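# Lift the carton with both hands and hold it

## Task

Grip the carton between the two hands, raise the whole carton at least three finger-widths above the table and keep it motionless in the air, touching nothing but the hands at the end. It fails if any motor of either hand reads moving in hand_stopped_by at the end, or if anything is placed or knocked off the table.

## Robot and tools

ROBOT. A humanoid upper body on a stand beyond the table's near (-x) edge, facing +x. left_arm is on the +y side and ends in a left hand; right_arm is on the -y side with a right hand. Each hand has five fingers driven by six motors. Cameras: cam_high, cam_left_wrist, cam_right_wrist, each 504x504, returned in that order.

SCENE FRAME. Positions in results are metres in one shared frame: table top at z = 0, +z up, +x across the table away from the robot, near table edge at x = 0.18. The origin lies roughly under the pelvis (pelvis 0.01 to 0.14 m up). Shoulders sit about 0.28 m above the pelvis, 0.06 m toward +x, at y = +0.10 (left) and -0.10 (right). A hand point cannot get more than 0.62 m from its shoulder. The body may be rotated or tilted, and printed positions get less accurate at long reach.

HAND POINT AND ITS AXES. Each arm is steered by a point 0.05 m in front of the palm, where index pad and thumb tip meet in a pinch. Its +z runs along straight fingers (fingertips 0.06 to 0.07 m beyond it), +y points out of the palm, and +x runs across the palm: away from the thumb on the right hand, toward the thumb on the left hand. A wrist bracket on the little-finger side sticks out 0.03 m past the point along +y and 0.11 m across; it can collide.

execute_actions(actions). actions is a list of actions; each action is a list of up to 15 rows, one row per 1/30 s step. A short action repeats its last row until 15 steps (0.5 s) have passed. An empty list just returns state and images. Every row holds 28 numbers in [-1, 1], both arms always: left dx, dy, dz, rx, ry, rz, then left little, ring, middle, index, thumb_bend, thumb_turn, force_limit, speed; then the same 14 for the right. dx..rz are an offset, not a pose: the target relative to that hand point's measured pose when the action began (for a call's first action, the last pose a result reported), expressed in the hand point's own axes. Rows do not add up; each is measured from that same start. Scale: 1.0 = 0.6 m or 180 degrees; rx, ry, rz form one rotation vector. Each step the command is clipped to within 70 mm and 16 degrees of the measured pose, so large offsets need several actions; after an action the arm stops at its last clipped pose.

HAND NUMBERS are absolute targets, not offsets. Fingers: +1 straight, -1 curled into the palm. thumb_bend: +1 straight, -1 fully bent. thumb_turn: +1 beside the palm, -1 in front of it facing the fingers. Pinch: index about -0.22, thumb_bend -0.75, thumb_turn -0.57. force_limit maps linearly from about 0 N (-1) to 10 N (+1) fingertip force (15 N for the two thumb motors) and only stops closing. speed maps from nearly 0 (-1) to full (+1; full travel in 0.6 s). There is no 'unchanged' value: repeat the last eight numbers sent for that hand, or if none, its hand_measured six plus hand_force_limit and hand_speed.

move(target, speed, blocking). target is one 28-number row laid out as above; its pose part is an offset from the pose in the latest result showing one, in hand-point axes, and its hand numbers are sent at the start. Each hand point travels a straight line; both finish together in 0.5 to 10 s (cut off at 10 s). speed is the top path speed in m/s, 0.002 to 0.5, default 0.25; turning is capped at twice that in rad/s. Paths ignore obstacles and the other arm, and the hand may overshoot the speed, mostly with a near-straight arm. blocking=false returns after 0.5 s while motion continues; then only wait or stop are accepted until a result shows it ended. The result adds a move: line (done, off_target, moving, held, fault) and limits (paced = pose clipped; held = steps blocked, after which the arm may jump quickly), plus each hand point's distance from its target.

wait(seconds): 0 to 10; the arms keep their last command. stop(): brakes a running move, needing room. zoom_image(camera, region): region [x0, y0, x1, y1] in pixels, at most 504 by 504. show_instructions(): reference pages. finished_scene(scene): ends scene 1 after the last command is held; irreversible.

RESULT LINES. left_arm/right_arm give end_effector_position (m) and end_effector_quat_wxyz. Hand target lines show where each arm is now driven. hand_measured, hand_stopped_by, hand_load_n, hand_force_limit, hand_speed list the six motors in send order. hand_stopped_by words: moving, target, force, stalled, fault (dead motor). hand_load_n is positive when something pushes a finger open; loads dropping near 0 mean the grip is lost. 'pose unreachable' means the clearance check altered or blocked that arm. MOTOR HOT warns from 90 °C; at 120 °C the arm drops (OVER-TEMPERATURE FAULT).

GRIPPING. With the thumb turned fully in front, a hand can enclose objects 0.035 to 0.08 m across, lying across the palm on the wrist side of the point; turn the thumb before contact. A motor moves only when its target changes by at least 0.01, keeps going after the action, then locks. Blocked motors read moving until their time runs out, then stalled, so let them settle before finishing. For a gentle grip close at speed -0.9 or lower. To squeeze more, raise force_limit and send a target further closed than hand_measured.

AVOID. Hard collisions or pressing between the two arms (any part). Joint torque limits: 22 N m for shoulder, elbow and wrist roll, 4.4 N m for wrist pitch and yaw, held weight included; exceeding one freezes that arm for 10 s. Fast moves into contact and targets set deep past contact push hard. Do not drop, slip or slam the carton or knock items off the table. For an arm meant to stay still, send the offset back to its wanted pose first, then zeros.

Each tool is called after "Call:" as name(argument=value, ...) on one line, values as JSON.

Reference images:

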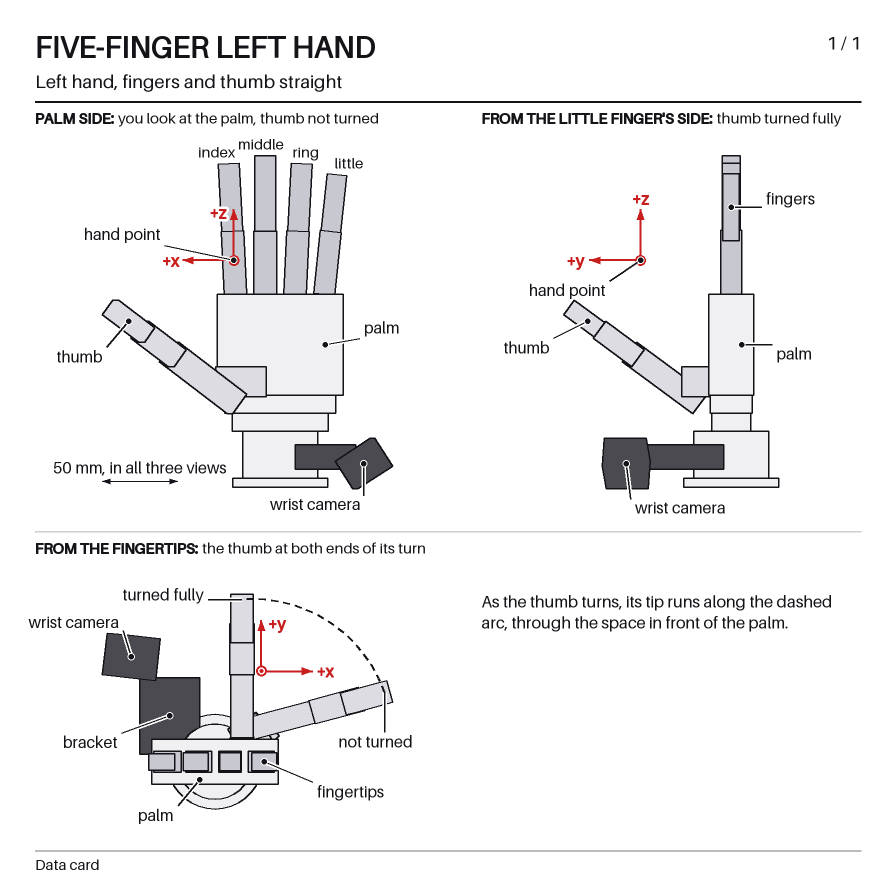

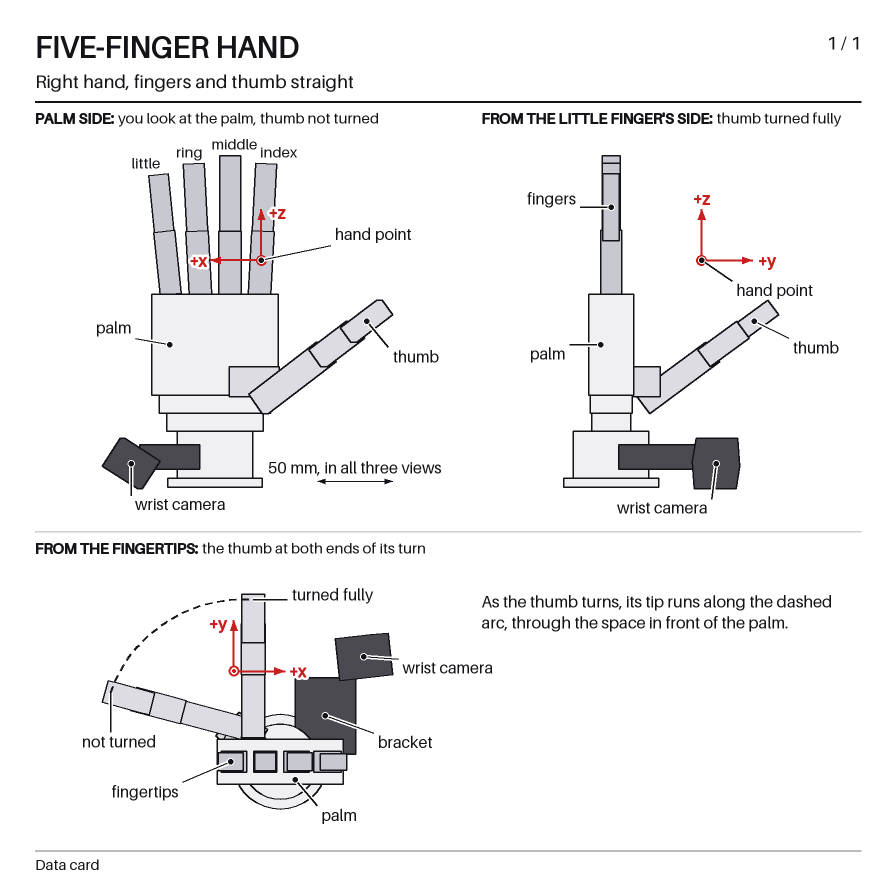

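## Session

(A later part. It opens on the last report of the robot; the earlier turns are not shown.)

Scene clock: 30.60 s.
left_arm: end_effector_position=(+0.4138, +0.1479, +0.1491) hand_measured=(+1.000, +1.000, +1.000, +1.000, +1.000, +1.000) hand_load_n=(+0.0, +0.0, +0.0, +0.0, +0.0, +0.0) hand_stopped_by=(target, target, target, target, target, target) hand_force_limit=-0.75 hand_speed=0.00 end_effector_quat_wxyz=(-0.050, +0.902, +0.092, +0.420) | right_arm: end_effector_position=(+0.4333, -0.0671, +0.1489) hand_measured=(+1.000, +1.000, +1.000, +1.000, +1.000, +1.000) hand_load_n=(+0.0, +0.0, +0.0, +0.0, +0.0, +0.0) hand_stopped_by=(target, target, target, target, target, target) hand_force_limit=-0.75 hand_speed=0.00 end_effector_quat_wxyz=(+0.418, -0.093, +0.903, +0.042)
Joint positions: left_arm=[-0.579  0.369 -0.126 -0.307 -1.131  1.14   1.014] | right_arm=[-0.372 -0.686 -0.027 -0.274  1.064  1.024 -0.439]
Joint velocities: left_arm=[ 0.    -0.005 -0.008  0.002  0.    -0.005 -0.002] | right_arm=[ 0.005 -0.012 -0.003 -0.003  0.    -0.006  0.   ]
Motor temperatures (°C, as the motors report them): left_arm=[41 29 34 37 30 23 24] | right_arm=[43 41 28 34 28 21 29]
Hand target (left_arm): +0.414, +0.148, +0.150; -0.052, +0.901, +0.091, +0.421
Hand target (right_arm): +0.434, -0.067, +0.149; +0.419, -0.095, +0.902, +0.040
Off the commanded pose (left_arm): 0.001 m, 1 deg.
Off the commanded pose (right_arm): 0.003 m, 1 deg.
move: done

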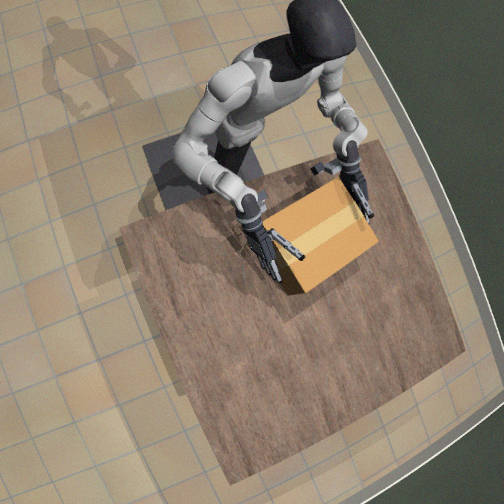

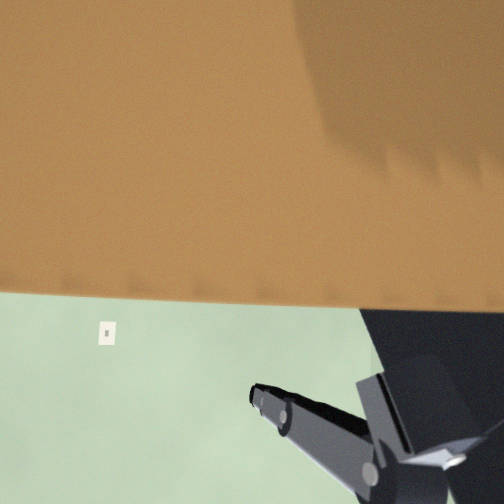

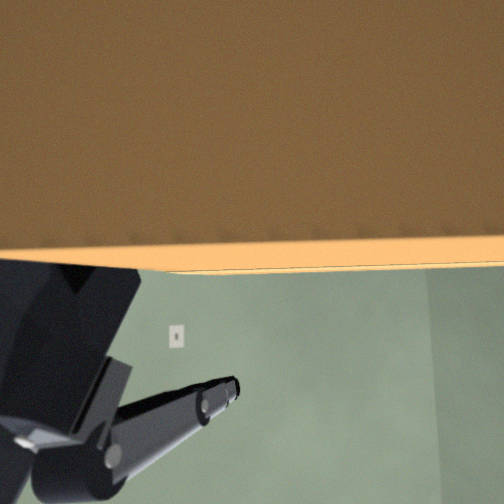

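Call:
move(target=[0.027,0.03,0.032,-0.003,0,0,1,1,1,1,1,1,-0.75,0,-0.039,0.034,0.054,-0.004,0,0,1,1,1,1,1,1,-0.75,0], speed=0.08)

Call:
zoom_image(camera="cam_high", region=[220, 120, 420, 320])

Scene clock: 31.70 s.
left_arm: end_effector_position=(+0.4416, +0.1421, +0.1474) hand_measured=(+1.000, +1.000, +1.000, +1.000, +1.000, +1.000) hand_load_n=(+0.0, +0.0, +0.0, +0.0, +0.0, +0.0) hand_stopped_by=(target, target, target, target, target, target) hand_force_limit=-0.75 hand_speed=0.00 end_effector_quat_wxyz=(-0.053, +0.902, +0.096, +0.418) | right_arm: end_effector_position=(+0.4697, -0.0470, +0.1440) hand_measured=(+1.000, +1.000, +1.000, +1.000, +1.000, +1.000) hand_load_n=(+0.0, +0.0, +0.0, +0.0, +0.0, +0.0) hand_stopped_by=(target, target, target, target, target, target) hand_force_limit=-0.75 hand_speed=0.00 end_effector_quat_wxyz=(+0.416, -0.087, +0.904, +0.039)
Joint positions: left_arm=[-0.701  0.338 -0.18  -0.122 -1.056  1.072  0.958] | right_arm=[-0.582 -0.616  0.081 -0.04   0.978  0.988 -0.423]
Joint velocities: left_arm=[-0.006  0.003 -0.012 -0.002  0.    -0.003  0.   ] | right_arm=[-0.005 -0.003  0.008 -0.002 -0.005 -0.007  0.   ]
Motor temperatures (°C, as the motors report them): left_arm=[41 29 34 37 30 23 24] | right_arm=[43 41 28 34 28 21 29]
Hand target (left_arm): +0.442, +0.136, +0.149; -0.045, +0.902, +0.092, +0.420
Hand target (right_arm): +0.468, -0.038, +0.145; +0.416, -0.093, +0.903, +0.050
Off the commanded pose (left_arm): 0.007 m, 1 deg.
Off the commanded pose (right_arm): 0.008 m, 1 deg.
move: off_target (left_arm, right_arm)

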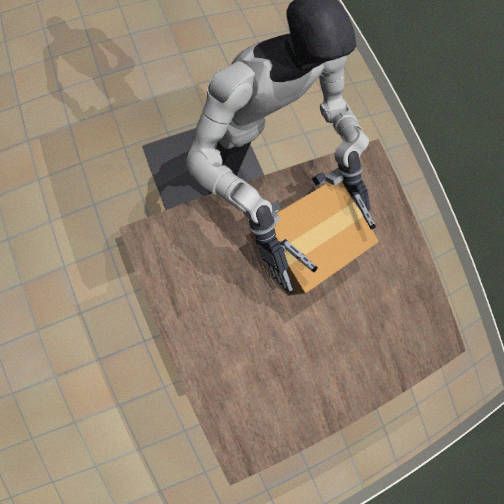

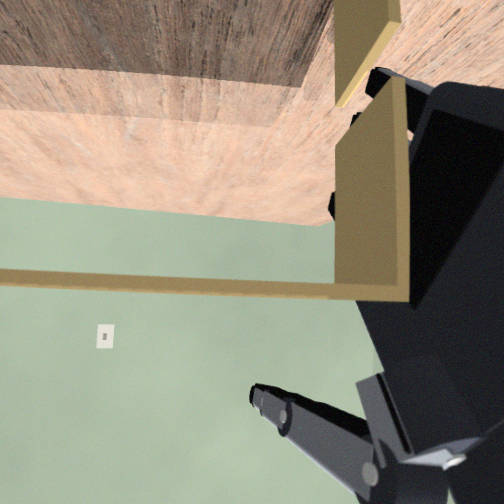

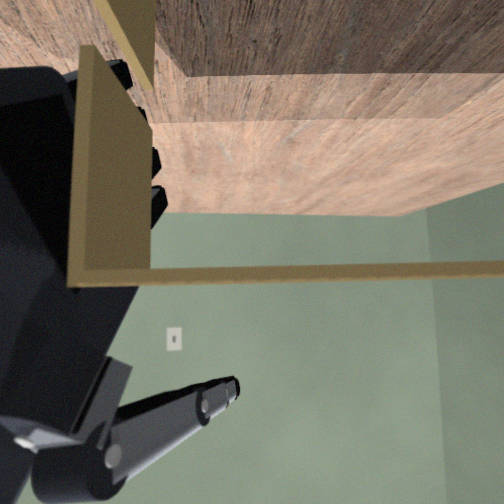

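Region (220, 120, 420, 320) of cam_high's 504x504 image, scaled by 2.520, with more detail than that image has.

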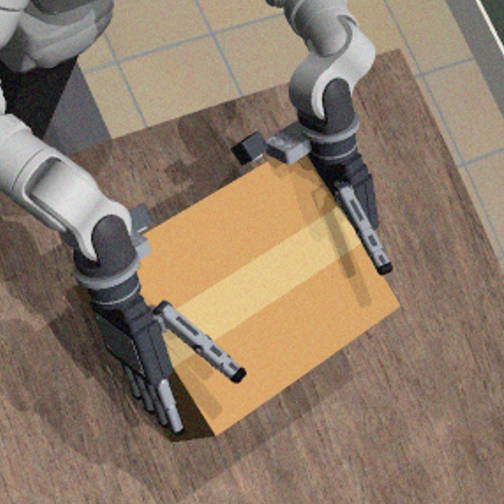

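Call:
execute_actions(actions=[[[-0.001,0.02,-0.004,-0.01,0,0.001,1,1,1,1,1,1,-0.75,0,0.001,0.022,-0.002,-0.011,0,-0.001,1,1,1,1,1,1,-0.75,0],[-0.002,0.028,-0.006,-0.014,0,0.001,1,1,1,1,1,1,-0.75,0,0.002,0.03,-0.003,-0.015,0,-0.001,1,1,1,1,1,1,-0.75,0],[-0.003,0.036,-0.008,-0.018,0,0.002,1,1,1,1,1,1,-0.75,0,0.003,0.038,-0.005,-0.019,0,-0.002,1,1,1,1,1,1,-0.75,0],[-0.004,0.044,-0.01,-0.022,0,0.002,1,1,1,1,1,1,-0.75,0,0.004,0.046,-0.006,-0.023,0,-0.003,1,1,1,1,1,1,-0.75,0],[-0.005,0.052,-0.012,-0.026,0,0.003,1,1,1,1,1,1,-0.75,0,0.005,0.054,-0.008,-0.027,0,-0.004,1,1,1,1,1,1,-0.75,0],[-0.006,0.06,-0.014,-0.031,0,0.003,1,1,1,1,1,1,-0.75,0,0.006,0.062,-0.009,-0.032,0,-0.005,1,1,1,1,1,1,-0.75,0],[-0.007,0.068,-0.016,-0.036,0,0.004,1,1,1,1,1,1,-0.75,0,0.007,0.07,-0.011,-0.037,0,-0.005,1,1,1,1,1,1,-0.75,0],[-0.008,0.076,-0.018,-0.041,0,0.004,0.6,0.6,0.6,0.6,1,1,-0.75,-0.7,0.008,0.08,-0.012,-0.042,0,-0.006,0.6,0.6,0.6,0.6,1,1,-0.75,-0.7]]])

Call:
wait(seconds=0.3)

Scene clock: 32.70 s.
left_arm: end_effector_position=(+0.4427, +0.1426, +0.1466) hand_measured=(+0.918, +0.918, +0.918, +0.918, +1.000, +1.000) hand_load_n=(+0.0, +0.0, +0.0, +0.0, +0.0, +0.0) hand_stopped_by=(moving, moving, moving, moving, target, target) hand_force_limit=-0.75 hand_speed=-0.70 end_effector_quat_wxyz=(-0.062, +0.899, +0.094, +0.423) | right_arm: end_effector_position=(+0.4700, -0.0473, +0.1427) hand_measured=(+0.918, +0.918, +0.918, +0.918, +1.000, +1.000) hand_load_n=(+0.0, +0.0, +0.0, +0.0, +0.0, +0.0) hand_stopped_by=(moving, moving, moving, moving, target, target) hand_force_limit=-0.75 hand_speed=-0.70 end_effector_quat_wxyz=(+0.420, -0.093, +0.902, +0.028)
Joint positions: left_arm=[-0.699  0.335 -0.196 -0.121 -1.025  1.058  0.951] | right_arm=[-0.579 -0.611  0.092 -0.049  0.953  0.984 -0.429]
Joint velocities: left_arm=[ 0.003 -0.002 -0.006  0.012  0.012  0.    -0.01 ] | right_arm=[ 0.005  0.009  0.009  0.    -0.017  0.     0.005]
Motor temperatures (°C, as the motors report them): left_arm=[41 29 34 37 29 23 23] | right_arm=[43 41 28 34 28 21 29]
Hand target (left_arm): +0.438, +0.097, +0.151; +0.003, +0.905, +0.064, +0.422
Hand target (right_arm): +0.451, -0.004, +0.146; +0.409, -0.124, +0.899, +0.094
Off the commanded pose (left_arm): 0.048 m, 8 deg.
Off the commanded pose (right_arm): 0.049 m, 8 deg.

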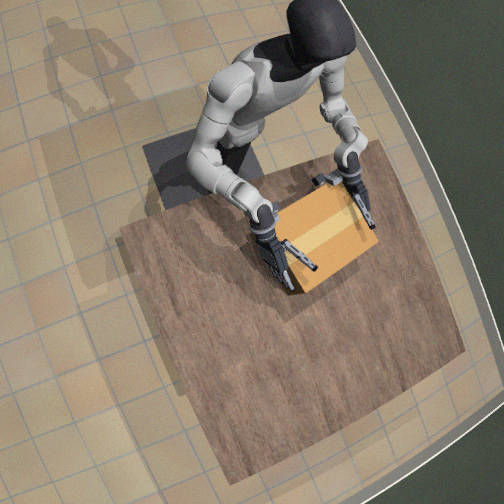

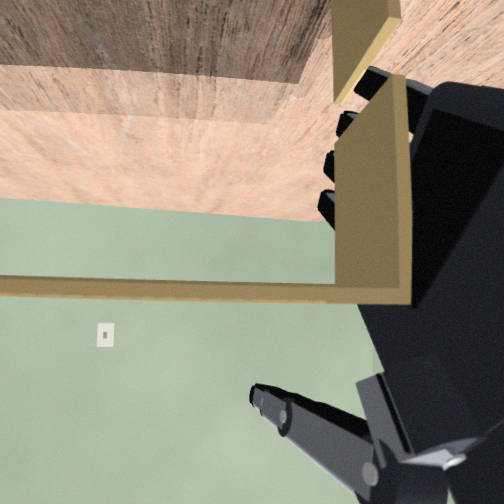

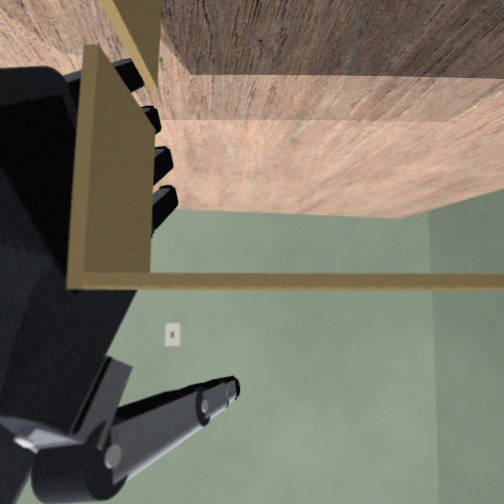

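Scene clock: 33.00 s.
left_arm: end_effector_position=(+0.4431, +0.1432, +0.1460) hand_measured=(+0.768, +0.786, +0.802, +0.786, +1.000, +1.000) hand_load_n=(+0.0, +1.0, +1.5, +3.0, +0.0, +0.0) hand_stopped_by=(moving, force, force, force, target, target) hand_force_limit=-0.75 hand_speed=-0.70 end_effector_quat_wxyz=(-0.065, +0.899, +0.094, +0.423) | right_arm: end_effector_position=(+0.4702, -0.0475, +0.1425) hand_measured=(+0.768, +0.818, +0.852, +0.852, +1.000, +1.000) hand_load_n=(+0.5, +1.0, +1.0, +2.5, +0.0, +0.0) hand_stopped_by=(moving, force, force, force, target, target) hand_force_limit=-0.75 hand_speed=-0.70 end_effector_quat_wxyz=(+0.421, -0.094, +0.902, +0.026)
Joint positions: left_arm=[-0.699  0.332 -0.198 -0.119 -1.016  1.057  0.952] | right_arm=[-0.579 -0.61   0.092 -0.05   0.947  0.984 -0.429]
Joint velocities: left_arm=[-0.002 -0.011 -0.044  0.008  0.061  0.     0.013] | right_arm=[ 0.006  0.003  0.02  -0.009 -0.052  0.    -0.001]
Motor temperatures (°C, as the motors report them): left_arm=[41 29 34 37 29 23 24] | right_arm=[43 41 28 34 28 21 29]
Hand target (left_arm): +0.438, +0.097, +0.151; +0.003, +0.905, +0.064, +0.422
Hand target (right_arm): +0.451, -0.004, +0.146; +0.409, -0.124, +0.899, +0.094
Off the commanded pose (left_arm): 0.048 m, 9 deg.
Off the commanded pose (right_arm): 0.049 m, 9 deg.
wait: 0.30 s; no rest

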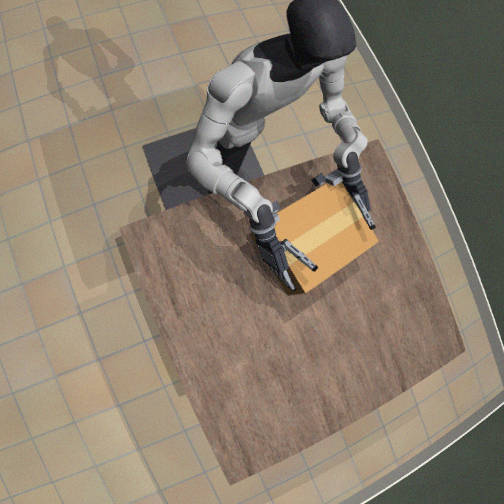

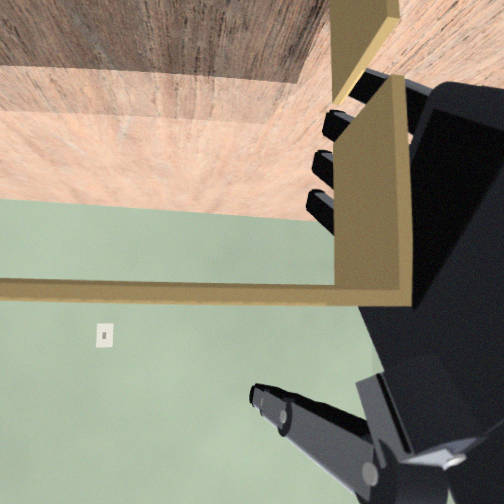

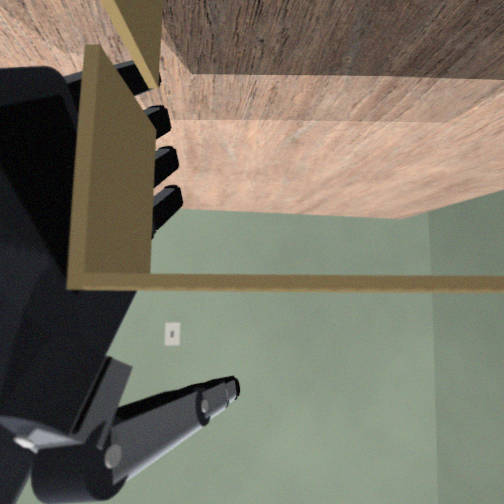

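Call:
execute_actions(actions=[[[-0.011,0.077,-0.022,-0.048,-0.003,-0.001,0.6,0.6,0.6,0.6,1,1,-0.75,-0.7,0.011,0.078,-0.016,-0.047,0.003,0.004,0.6,0.6,0.6,0.6,1,1,-0.75,-0.7],[-0.013,0.078,-0.025,-0.05,-0.003,-0.001,0.6,0.6,0.6,0.6,1,1,-0.75,-0.7,0.015,0.075,-0.021,-0.045,0.003,0.007,0.6,0.6,0.6,0.6,1,1,-0.75,-0.7],[-0.015,0.08,-0.028,-0.052,-0.003,0,0.6,0.6,0.6,0.6,1,1,-0.75,-0.7,0.018,0.074,-0.025,-0.043,0.003,0.009,0.6,0.6,0.6,0.6,1,1,-0.75,-0.7],[-0.018,0.081,-0.03,-0.054,-0.003,0.002,0.6,0.6,0.6,0.6,1,1,-0.75,-0.7,0.022,0.072,-0.029,-0.041,0.003,0.011,0.6,0.6,0.6,0.6,1,1,-0.75,-0.7],[-0.02,0.083,-0.033,-0.0555,-0.003,0.003,0.6,0.6,0.6,0.6,1,1,-0.75,-0.7,0.025,0.071,-0.033,-0.0395,0.003,0.012,0.6,0.6,0.6,0.6,1,1,-0.75,-0.7],[-0.022,0.084,-0.035,-0.057,-0.003,0.0045,0.6,0.6,0.6,0.6,1,1,-0.75,-0.7,0.029,0.07,-0.037,-0.038,0.003,0.0135,0.6,0.6,0.6,0.6,1,1,-0.75,-0.7],[-0.024,0.086,-0.038,-0.059,-0.003,0.006,0.6,0.6,0.6,0.6,1,1,-0.75,-0.7,0.032,0.068,-0.041,-0.036,0.003,0.015,0.6,0.6,0.6,0.6,1,1,-0.75,-0.7],[-0.026,0.087,-0.04,-0.0605,-0.003,0.0075,0.6,0.6,0.6,0.6,1,1,-0.75,-0.7,0.036,0.067,-0.046,-0.0345,0.003,0.0165,0.6,0.6,0.6,0.6,1,1,-0.75,-0.7],[-0.028,0.089,-0.043,-0.062,-0.003,0.009,0.6,0.6,0.6,0.6,1,1,-0.75,-0.7,0.039,0.065,-0.05,-0.033,0.003,0.018,0.6,0.6,0.6,0.6,1,1,-0.75,-0.7],[-0.03,0.09,-0.045,-0.064,-0.003,0.01,0.6,0.6,0.6,0.6,1,1,-0.75,-0.7,0.043,0.064,-0.054,-0.031,0.003,0.019,0.6,0.6,0.6,0.6,1,1,-0.75,-0.7],[-0.032,0.092,-0.048,-0.066,-0.003,0.012,0.6,0.6,0.6,0.6,1,1,-0.75,-0.7,0.046,0.063,-0.058,-0.029,0.003,0.021,0.6,0.6,0.6,0.6,1,1,-0.75,-0.7],[-0.035,0.093,-0.05,-0.0675,-0.003,0.013,0.6,0.6,0.6,0.6,1,1,-0.75,-0.7,0.05,0.061,-0.062,-0.0275,0.003,0.022,0.6,0.6,0.6,0.6,1,1,-0.75,-0.7],[-0.037,0.095,-0.053,-0.069,-0.003,0.0145,0.6,0.6,0.6,0.6,1,1,-0.75,-0.7,0.053,0.06,-0.066,-0.026,0.003,0.0235,0.6,0.6,0.6,0.6,1,1,-0.75,-0.7],[-0.039,0.096,-0.055,-0.071,-0.003,0.016,0.6,0.6,0.6,0.6,1,1,-0.75,-0.7,0.057,0.058,-0.07,-0.024,0.003,0.025,0.6,0.6,0.6,0.6,1,1,-0.75,-0.7],[-0.041,0.098,-0.058,-0.0725,-0.003,0.0175,0.6,0.6,0.6,0.6,1,1,-0.75,-0.7,0.06,0.057,-0.074,-0.0225,0.003,0.0265,0.6,0.6,0.6,0.6,1,1,-0.75,-0.7]]])

Call:
wait(seconds=0.2)

Scene clock: 34.20 s.
left_arm: end_effector_position=(+0.4276, +0.1278, +0.1450) hand_measured=(+0.754, +0.786, +0.802, +0.786, +1.000, +1.000) hand_load_n=(+2.5, +0.0, +0.0, +1.0, +0.0, +0.0) hand_stopped_by=(force, force, force, force, target, target) hand_force_limit=-0.75 hand_speed=-0.70 end_effector_quat_wxyz=(-0.049, +0.899, +0.058, +0.432) | right_arm: end_effector_position=(+0.4381, -0.0663, +0.1416) hand_measured=(+0.752, +0.818, +0.852, +0.852, +1.000, +1.000) hand_load_n=(+2.5, +1.0, +0.5, +1.5, +0.0, +0.0) hand_stopped_by=(force, force, force, force, target, target) hand_force_limit=-0.75 hand_speed=-0.70 end_effector_quat_wxyz=(+0.431, -0.054, +0.901, +0.005)
Joint positions: left_arm=[-0.635  0.352 -0.22  -0.219 -1.006  1.083  0.903] | right_arm=[-0.361 -0.568 -0.008 -0.312  1.009  1.01  -0.603]
Joint velocities: left_arm=[ 0.129  0.051 -0.031 -0.233 -0.02   0.123 -0.108] | right_arm=[ 0.543  0.133 -0.241 -0.657  0.173  0.08  -0.441]
Motor temperatures (°C, as the motors report them): left_arm=[41 29 34 37 30 23 24] | right_arm=[43 41 28 34 28 21 29]
Hand target (left_arm): +0.414, +0.078, +0.147; +0.026, +0.905, +0.021, +0.424
Hand target (right_arm): +0.412, -0.028, +0.142; +0.414, -0.076, +0.904, +0.072
Off the commanded pose (left_arm): 0.053 m, 10 deg.
Off the commanded pose (right_arm): 0.052 m, 9 deg.

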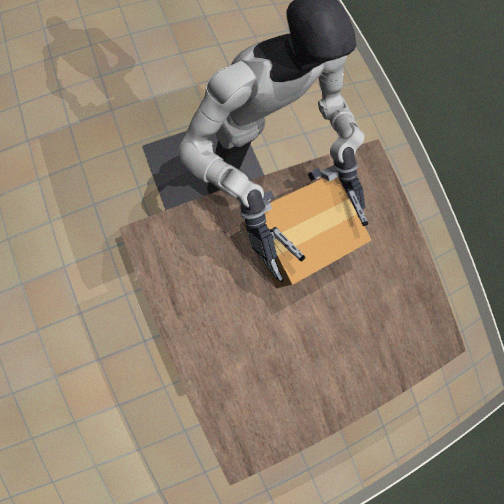

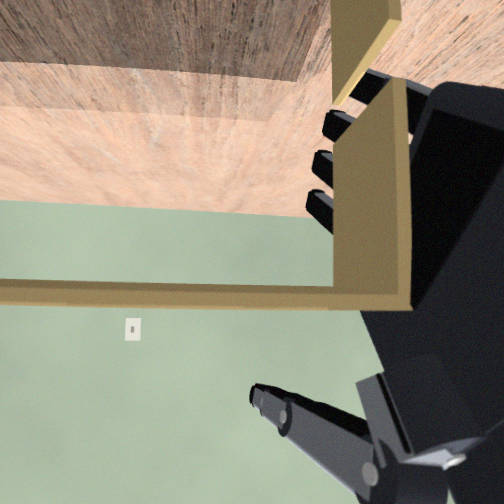

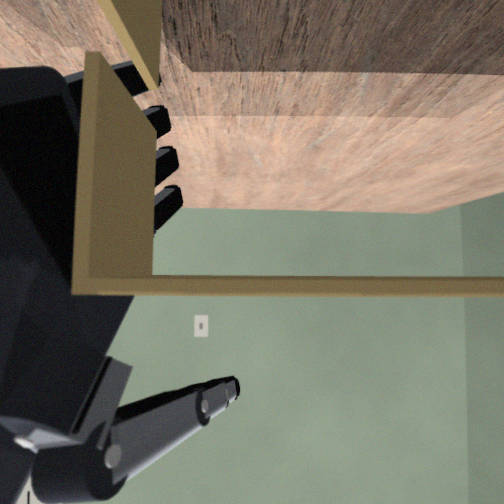

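Scene clock: 34.40 s.
left_arm: end_effector_position=(+0.4243, +0.1242, +0.1448) hand_measured=(+0.754, +0.786, +0.802, +0.786, +1.000, +1.000) hand_load_n=(+2.5, +0.0, +0.0, +1.0, +0.0, +0.0) hand_stopped_by=(force, force, force, force, target, target) hand_force_limit=-0.75 hand_speed=-0.70 end_effector_quat_wxyz=(-0.046, +0.899, +0.051, +0.432) | right_arm: end_effector_position=(+0.4314, -0.0704, +0.1415) hand_measured=(+0.752, +0.818, +0.852, +0.852, +1.000, +1.000) hand_load_n=(+2.5, +0.5, +0.5, +1.5, +0.0, +0.0) hand_stopped_by=(force, force, force, force, target, target) hand_force_limit=-0.75 hand_speed=-0.70 end_effector_quat_wxyz=(+0.432, -0.046, +0.901, -0.000)
Joint positions: left_arm=[-0.626  0.353 -0.222 -0.238 -1.009  1.094  0.898] | right_arm=[-0.32  -0.558 -0.026 -0.36   1.021  1.015 -0.636]
Joint velocities: left_arm=[-0.003  0.003  0.003  0.005  0.002  0.     0.   ] | right_arm=[ 0.002  0.006  0.002  0.009 -0.014  0.003 -0.006]
Motor temperatures (°C, as the motors report them): left_arm=[40 29 34 37 30 23 24] | right_arm=[42 41 28 34 28 21 29]
Hand target (left_arm): +0.414, +0.078, +0.147; +0.026, +0.905, +0.021, +0.424
Hand target (right_arm): +0.412, -0.028, +0.142; +0.414, -0.076, +0.904, +0.072
Off the commanded pose (left_arm): 0.049 m, 9 deg.
Off the commanded pose (right_arm): 0.051 m, 9 deg.
wait: 0.20 s; no rest

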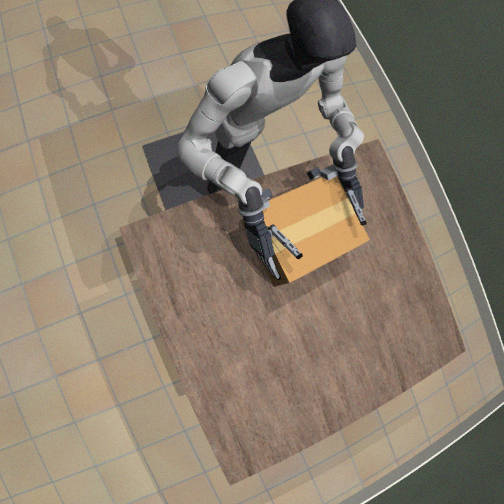

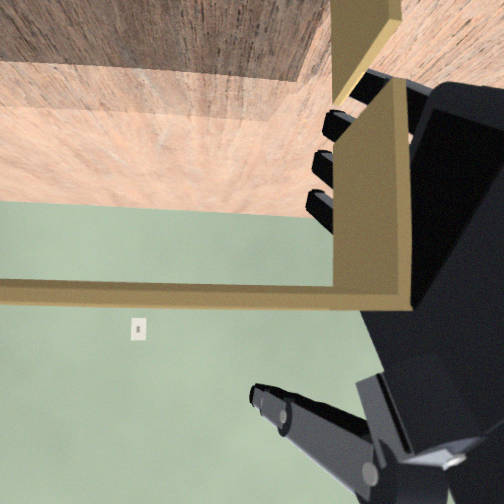

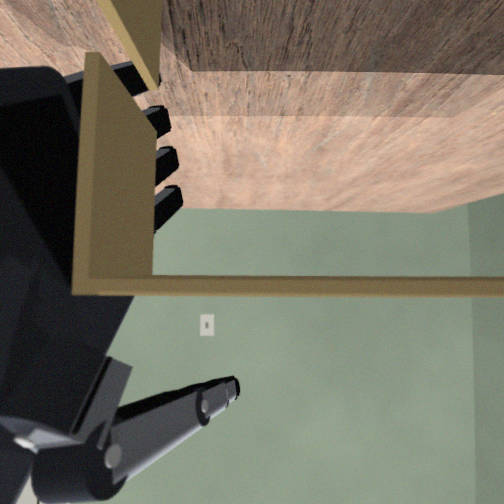

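Call:
execute_actions(actions=[[[-0.015,0.076,-0.03,-0.05,-0.008,-0.003,0.6,0.6,0.6,0.6,1,1,-0.75,-0.7,0.017,0.076,-0.028,-0.051,0.009,0.004,0.6,0.6,0.6,0.6,1,1,-0.75,-0.7],[-0.018,0.076,-0.035,-0.05,-0.008,-0.003,0.6,0.6,0.6,0.6,1,1,-0.75,-0.7,0.02,0.076,-0.032,-0.051,0.009,0.004,0.6,0.6,0.6,0.6,1,1,-0.75,-0.7],[-0.021,0.076,-0.039,-0.051,-0.008,-0.003,0.6,0.6,0.6,0.6,1,1,-0.75,-0.7,0.023,0.076,-0.037,-0.052,0.009,0.004,0.6,0.6,0.6,0.6,1,1,-0.75,-0.7],[-0.0245,0.076,-0.044,-0.051,-0.008,-0.004,0.6,0.6,0.6,0.6,1,1,-0.75,-0.7,0.0265,0.076,-0.041,-0.052,0.009,0.005,0.6,0.6,0.6,0.6,1,1,-0.75,-0.7],[-0.028,0.076,-0.0485,-0.052,-0.008,-0.004,0.6,0.6,0.6,0.6,1,1,-0.75,-0.7,0.03,0.076,-0.046,-0.053,0.009,0.005,0.6,0.6,0.6,0.6,1,1,-0.75,-0.7],[-0.031,0.076,-0.053,-0.052,-0.008,-0.004,0.6,0.6,0.6,0.6,1,1,-0.75,-0.7,0.033,0.076,-0.0505,-0.053,0.009,0.005,0.6,0.6,0.6,0.6,1,1,-0.75,-0.7],[-0.034,0.076,-0.058,-0.053,-0.008,-0.005,0.6,0.6,0.6,0.6,1,1,-0.75,-0.7,0.036,0.076,-0.055,-0.054,0.009,0.006,0.6,0.6,0.6,0.6,1,1,-0.75,-0.7],[-0.037,0.076,-0.062,-0.053,-0.008,-0.005,0.6,0.6,0.6,0.6,1,1,-0.75,-0.7,0.039,0.076,-0.06,-0.054,0.009,0.006,0.6,0.6,0.6,0.6,1,1,-0.75,-0.7],[-0.04,0.076,-0.067,-0.054,-0.008,-0.005,0.6,0.6,0.6,0.6,1,1,-0.75,-0.7,0.042,0.076,-0.064,-0.055,0.009,0.006,0.6,0.6,0.6,0.6,1,1,-0.75,-0.7],[-0.043,0.076,-0.0715,-0.054,-0.008,-0.006,0.6,0.6,0.6,0.6,1,1,-0.75,-0.7,0.045,0.076,-0.069,-0.055,0.009,0.007,0.6,0.6,0.6,0.6,1,1,-0.75,-0.7],[-0.0465,0.076,-0.076,-0.055,-0.008,-0.006,0.6,0.6,0.6,0.6,1,1,-0.75,-0.7,0.0485,0.076,-0.0735,-0.056,0.009,0.007,0.6,0.6,0.6,0.6,1,1,-0.75,-0.7],[-0.05,0.076,-0.081,-0.055,-0.008,-0.006,0.6,0.6,0.6,0.6,1,1,-0.75,-0.7,0.052,0.076,-0.078,-0.056,0.009,0.007,0.6,0.6,0.6,0.6,1,1,-0.75,-0.7],[-0.053,0.076,-0.085,-0.056,-0.008,-0.007,0.6,0.6,0.6,0.6,1,1,-0.75,-0.7,0.055,0.076,-0.083,-0.057,0.009,0.008,0.6,0.6,0.6,0.6,1,1,-0.75,-0.7],[-0.056,0.076,-0.09,-0.056,-0.008,-0.007,0.6,0.6,0.6,0.6,1,1,-0.75,-0.7,0.058,0.076,-0.0875,-0.057,0.009,0.008,0.6,0.6,0.6,0.6,1,1,-0.75,-0.7],[-0.059,0.076,-0.0945,-0.057,-0.008,-0.007,0.6,0.6,0.6,0.6,1,1,-0.75,-0.7,0.061,0.076,-0.092,-0.058,0.009,0.008,0.6,0.6,0.6,0.6,1,1,-0.75,-0.7]]])

Call:
wait(seconds=0.2)

Scene clock: 36.07 s.
left_arm: end_effector_position=(+0.3844, +0.1188, +0.1432) hand_measured=(+0.754, +0.786, +0.802, +0.786, +1.000, +1.000) hand_load_n=(+5.5, +0.5, +0.5, +1.0, +0.0, +0.0) hand_stopped_by=(force, force, force, force, target, target) hand_force_limit=-0.75 hand_speed=-0.70 end_effector_quat_wxyz=(-0.043, +0.900, +0.050, +0.430) | right_arm: end_effector_position=(+0.3915, -0.0750, +0.1415) hand_measured=(+0.752, +0.818, +0.852, +0.852, +1.000, +1.000) hand_load_n=(+5.0, +1.5, +1.5, +2.5, +0.0, +0.0) hand_stopped_by=(force, force, force, force, target, target) hand_force_limit=-0.75 hand_speed=-0.70 end_effector_quat_wxyz=(+0.431, -0.049, +0.901, +0.001)
Joint positions: left_arm=[-0.453  0.337 -0.191 -0.478 -1.072  1.165  1.006] | right_arm=[-0.122 -0.549 -0.08  -0.578  1.056  1.031 -0.673]
Joint velocities: left_arm=[ 0.436 -0.025  0.052 -0.572 -0.16   0.169  0.265] | right_arm=[ 0.517  0.017 -0.097 -0.522  0.055  0.007 -0.062]
Motor temperatures (°C, as the motors report them): left_arm=[40 29 34 37 30 23 24] | right_arm=[42 41 28 34 28 21 30]
Hand target (left_arm): +0.366, +0.072, +0.150; +0.038, +0.905, +0.020, +0.423
Hand target (right_arm): +0.365, -0.033, +0.146; +0.414, -0.076, +0.903, +0.083
Off the commanded pose (left_arm): 0.053 m, 10 deg.
Off the commanded pose (right_arm): 0.054 m, 10 deg.

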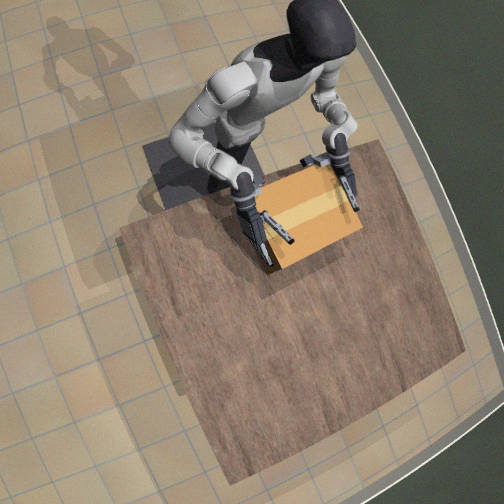

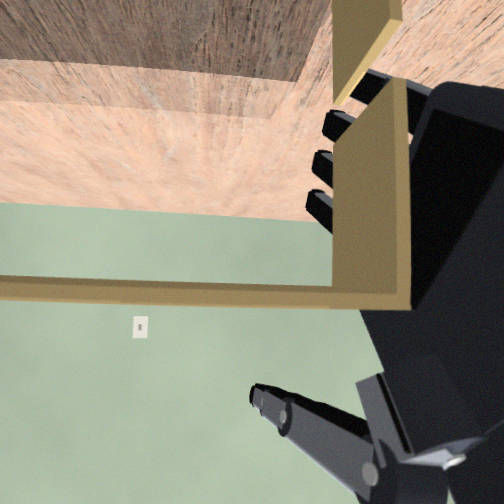

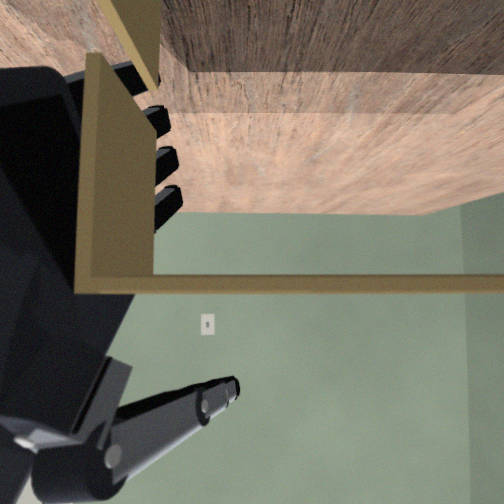

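Scene clock: 36.27 s.
left_arm: end_effector_position=(+0.3770, +0.1179, +0.1429) hand_measured=(+0.754, +0.786, +0.802, +0.786, +1.000, +1.000) hand_load_n=(+6.5, +0.5, +0.5, +0.5, +0.0, +0.0) hand_stopped_by=(force, force, force, force, target, target) hand_force_limit=-0.75 hand_speed=-0.70 end_effector_quat_wxyz=(-0.043, +0.901, +0.049, +0.429) | right_arm: end_effector_position=(+0.3842, -0.0758, +0.1415) hand_measured=(+0.752, +0.818, +0.852, +0.852, +1.000, +1.000) hand_load_n=(+5.0, +1.5, +1.5, +2.5, +0.0, +0.0) hand_stopped_by=(force, force, force, force, target, target) hand_force_limit=-0.75 hand_speed=-0.70 end_effector_quat_wxyz=(+0.431, -0.049, +0.901, +0.001)
Joint positions: left_arm=[-0.422  0.334 -0.186 -0.519 -1.083  1.178  1.024] | right_arm=[-0.085 -0.548 -0.088 -0.614  1.06   1.031 -0.676]
Joint velocities: left_arm=[ 0.002 -0.005  0.009  0.     0.003  0.001  0.   ] | right_arm=[ 0.     0.002 -0.02   0.017  0.     0.     0.   ]
Motor temperatures (°C, as the motors report them): left_arm=[40 29 34 37 30 23 24] | right_arm=[42 41 28 34 28 21 30]
Hand target (left_arm): +0.366, +0.072, +0.150; +0.038, +0.905, +0.020, +0.423
Hand target (right_arm): +0.365, -0.033, +0.146; +0.414, -0.076, +0.903, +0.083
Off the commanded pose (left_arm): 0.050 m, 10 deg.
Off the commanded pose (right_arm): 0.051 m, 10 deg.
wait: 0.20 s; no rest

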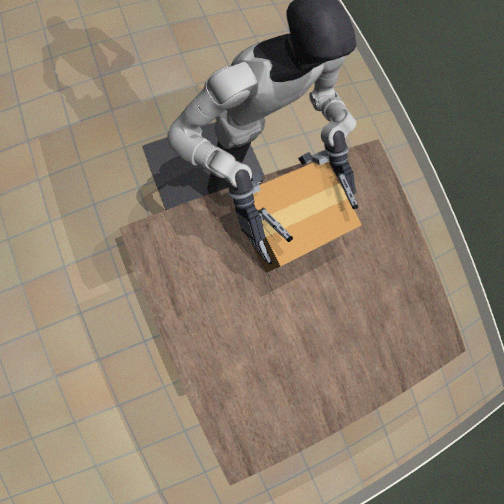

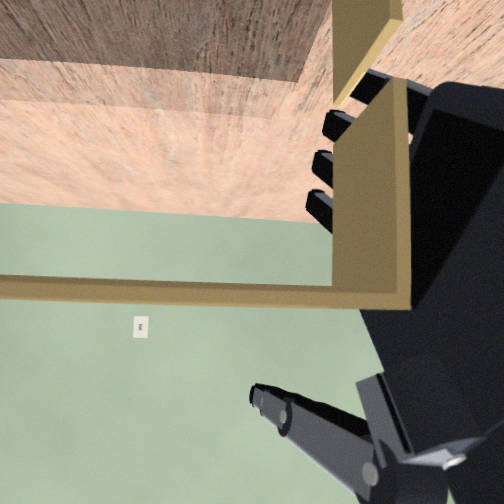

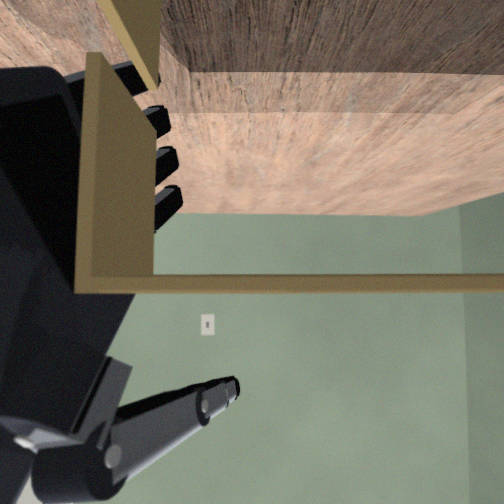

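Call:
execute_actions(actions=[[[-0.005,0.079,-0.03,-0.056,-0.006,-0.006,0.6,0.6,0.6,0.6,1,1,-0.75,-0.7,0.008,0.079,-0.027,-0.056,0.008,0.008,0.6,0.6,0.6,0.6,1,1,-0.75,-0.7],[-0.004,0.083,-0.028,-0.058,-0.006,-0.005,0.6,0.6,0.6,0.6,1,1,-0.75,-0.7,0.007,0.083,-0.025,-0.058,0.008,0.007,0.6,0.6,0.6,0.6,1,1,-0.75,-0.7],[-0.003,0.087,-0.026,-0.06,-0.005,-0.005,0.6,0.6,0.6,0.6,1,1,-0.75,-0.7,0.006,0.087,-0.023,-0.06,0.007,0.006,0.6,0.6,0.6,0.6,1,1,-0.75,-0.7],[-0.001,0.091,-0.024,-0.062,-0.005,-0.004,0.6,0.6,0.6,0.6,1,1,-0.75,-0.7,0.004,0.091,-0.021,-0.062,0.007,0.006,0.6,0.6,0.6,0.6,1,1,-0.75,-0.7],[0.001,0.095,-0.022,-0.064,-0.004,-0.004,0.6,0.6,0.6,0.6,1,1,-0.75,-0.7,0.002,0.095,-0.019,-0.064,0.006,0.005,0.6,0.6,0.6,0.6,1,1,-0.75,-0.7],[0.003,0.098,-0.021,-0.065,-0.004,-0.003,0.6,0.6,0.6,0.6,1,1,-0.75,-0.7,0,0.098,-0.018,-0.065,0.005,0.005,0.6,0.6,0.6,0.6,1,1,-0.75,-0.7],[0.005,0.1,-0.021,-0.065,-0.003,-0.003,0.6,0.6,0.6,0.6,1,1,-0.75,-0.7,-0.002,0.1,-0.018,-0.065,0.004,0.004,0.6,0.6,0.6,0.6,1,1,-0.75,-0.7],[0.0075,0.1,-0.022,-0.065,-0.002,-0.003,0.6,0.6,0.6,0.6,1,1,-0.75,-0.7,-0.0045,0.1,-0.0195,-0.065,0.003,0.004,0.6,0.6,0.6,0.6,1,1,-0.75,-0.7],[0.01,0.1,-0.024,-0.065,-0.001,-0.003,0.6,0.6,0.6,0.6,1,1,-0.75,-0.7,-0.007,0.1,-0.0215,-0.065,0.002,0.004,0.6,0.6,0.6,0.6,1,1,-0.75,-0.7],[0.0125,0.1,-0.026,-0.065,0,-0.003,0.6,0.6,0.6,0.6,1,1,-0.75,-0.7,-0.0095,0.1,-0.0235,-0.065,0.001,0.004,0.6,0.6,0.6,0.6,1,1,-0.75,-0.7],[0.015,0.1,-0.028,-0.065,0.001,-0.003,0.6,0.6,0.6,0.6,1,1,-0.75,-0.7,-0.012,0.1,-0.0255,-0.065,0,0.004,0.6,0.6,0.6,0.6,1,1,-0.75,-0.7],[0.0175,0.1,-0.03,-0.065,0.002,-0.003,0.6,0.6,0.6,0.6,1,1,-0.75,-0.7,-0.0145,0.1,-0.0275,-0.065,-0.001,0.004,0.6,0.6,0.6,0.6,1,1,-0.75,-0.7],[0.02,0.1,-0.032,-0.065,0.003,-0.003,0.6,0.6,0.6,0.6,1,1,-0.75,-0.7,-0.017,0.1,-0.0295,-0.065,-0.002,0.004,0.6,0.6,0.6,0.6,1,1,-0.75,-0.7],[0.0225,0.1,-0.034,-0.065,0.004,-0.003,0.6,0.6,0.6,0.6,1,1,-0.75,-0.7,-0.0195,0.1,-0.0315,-0.065,-0.003,0.004,0.6,0.6,0.6,0.6,1,1,-0.75,-0.7],[0.025,0.1,-0.0355,-0.065,0.005,-0.003,0.6,0.6,0.6,0.6,1,1,-0.75,-0.7,-0.022,0.1,-0.0335,-0.065,-0.004,0.004,0.6,0.6,0.6,0.6,1,1,-0.75,-0.7]]])

Call:
wait(seconds=0.3)

Scene clock: 37.70 s.
left_arm: end_effector_position=(+0.3804, +0.1178, +0.1420) hand_measured=(+0.754, +0.786, +0.802, +0.786, +1.000, +1.000) hand_load_n=(+3.0, +0.5, +0.5, +1.5, +0.0, +0.0) hand_stopped_by=(force, force, force, force, target, target) hand_force_limit=-0.75 hand_speed=-0.70 end_effector_quat_wxyz=(-0.048, +0.903, +0.046, +0.424) | right_arm: end_effector_position=(+0.3869, -0.0750, +0.1417) hand_measured=(+0.752, +0.818, +0.852, +0.852, +1.000, +1.000) hand_load_n=(+3.0, +0.5, +0.5, +1.5, +0.0, +0.0) hand_stopped_by=(force, force, force, force, target, target) hand_force_limit=-0.75 hand_speed=-0.70 end_effector_quat_wxyz=(+0.427, -0.052, +0.903, -0.003)
Joint positions: left_arm=[-0.449  0.315 -0.175 -0.496 -1.082  1.212  1.034] | right_arm=[-0.117 -0.538 -0.098 -0.606  1.072  1.075 -0.696]
Joint velocities: left_arm=[-0.017 -0.103  0.106 -0.032 -0.081  0.202  0.104] | right_arm=[-0.005  0.031 -0.094 -0.1    0.118  0.192 -0.103]
Motor temperatures (°C, as the motors report them): left_arm=[40 29 34 37 30 23 25] | right_arm=[42 41 28 35 28 21 31]
Hand target (left_arm): +0.373, +0.060, +0.167; +0.051, +0.897, +0.008, +0.439
Hand target (right_arm): +0.369, -0.020, +0.163; +0.430, -0.091, +0.893, +0.095
Off the commanded pose (left_arm): 0.066 m, 12 deg.
Off the commanded pose (right_arm): 0.064 m, 12 deg.

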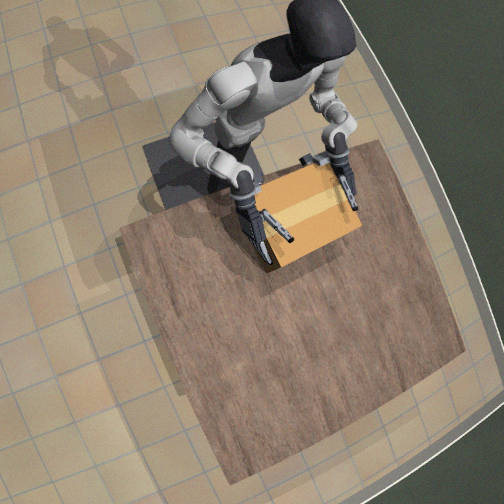

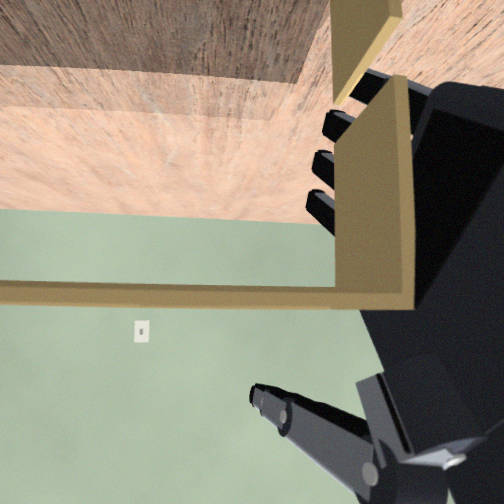

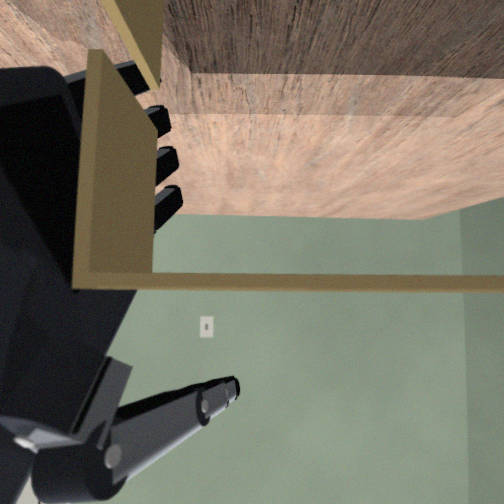

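Scene clock: 38.00 s.
left_arm: end_effector_position=(+0.3841, +0.1198, +0.1510) hand_measured=(+0.754, +0.786, +0.802, +0.786, +1.000, +1.000) hand_load_n=(+8.5, +1.5, +1.0, +1.5, +0.0, +0.0) hand_stopped_by=(force, force, force, force, target, target) hand_force_limit=-0.75 hand_speed=-0.70 end_effector_quat_wxyz=(-0.048, +0.898, +0.053, +0.434) | right_arm: end_effector_position=(+0.3921, -0.0725, +0.1565) hand_measured=(+0.752, +0.818, +0.852, +0.852, +1.000, +1.000) hand_load_n=(+7.0, +2.5, +1.5, +2.0, +0.0, +0.0) hand_stopped_by=(force, force, force, force, target, target) hand_force_limit=-0.75 hand_speed=-0.70 end_effector_quat_wxyz=(+0.445, -0.048, +0.894, +0.003)
Joint positions: left_arm=[-0.461  0.307 -0.158 -0.508 -1.087  1.216  1.048] | right_arm=[-0.133 -0.534 -0.118 -0.629  1.086  1.072 -0.705]
Joint velocities: left_arm=[ 0.005 -0.005 -0.008  0.003  0.002  0.     0.   ] | right_arm=[-0.011 -0.011 -0.008 -0.003 -0.012  0.     0.   ]
Motor temperatures (°C, as the motors report them): left_arm=[40 30 34 37 30 24 25] | right_arm=[42 41 28 35 28 21 32]
Hand target (left_arm): +0.373, +0.060, +0.167; +0.051, +0.897, +0.008, +0.439
Hand target (right_arm): +0.369, -0.020, +0.163; +0.430, -0.091, +0.893, +0.095
Off the commanded pose (left_arm): 0.065 m, 12 deg.
Off the commanded pose (right_arm): 0.061 m, 12 deg.
wait: 0.30 s; no rest

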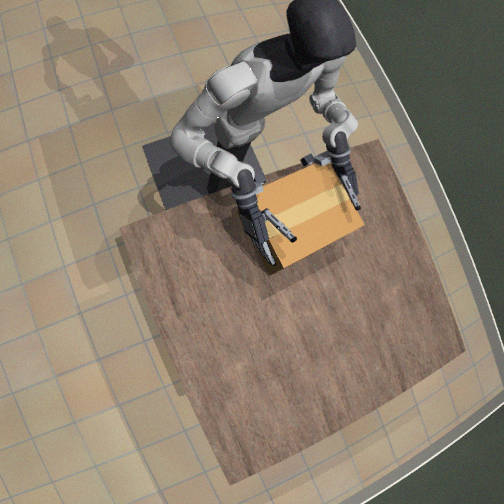

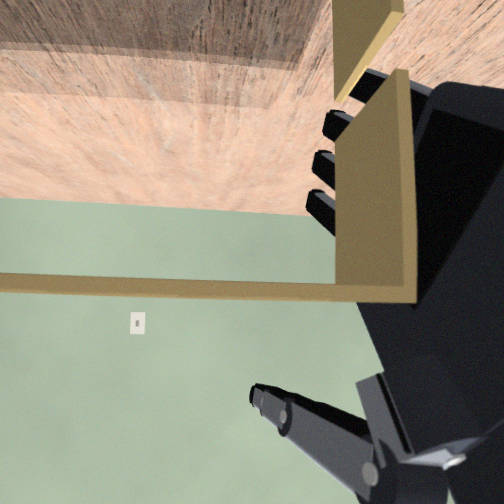

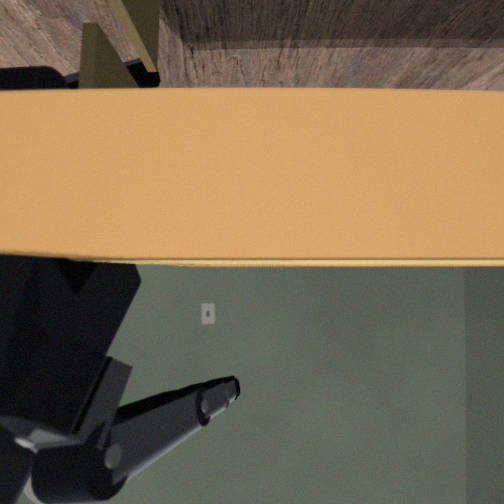

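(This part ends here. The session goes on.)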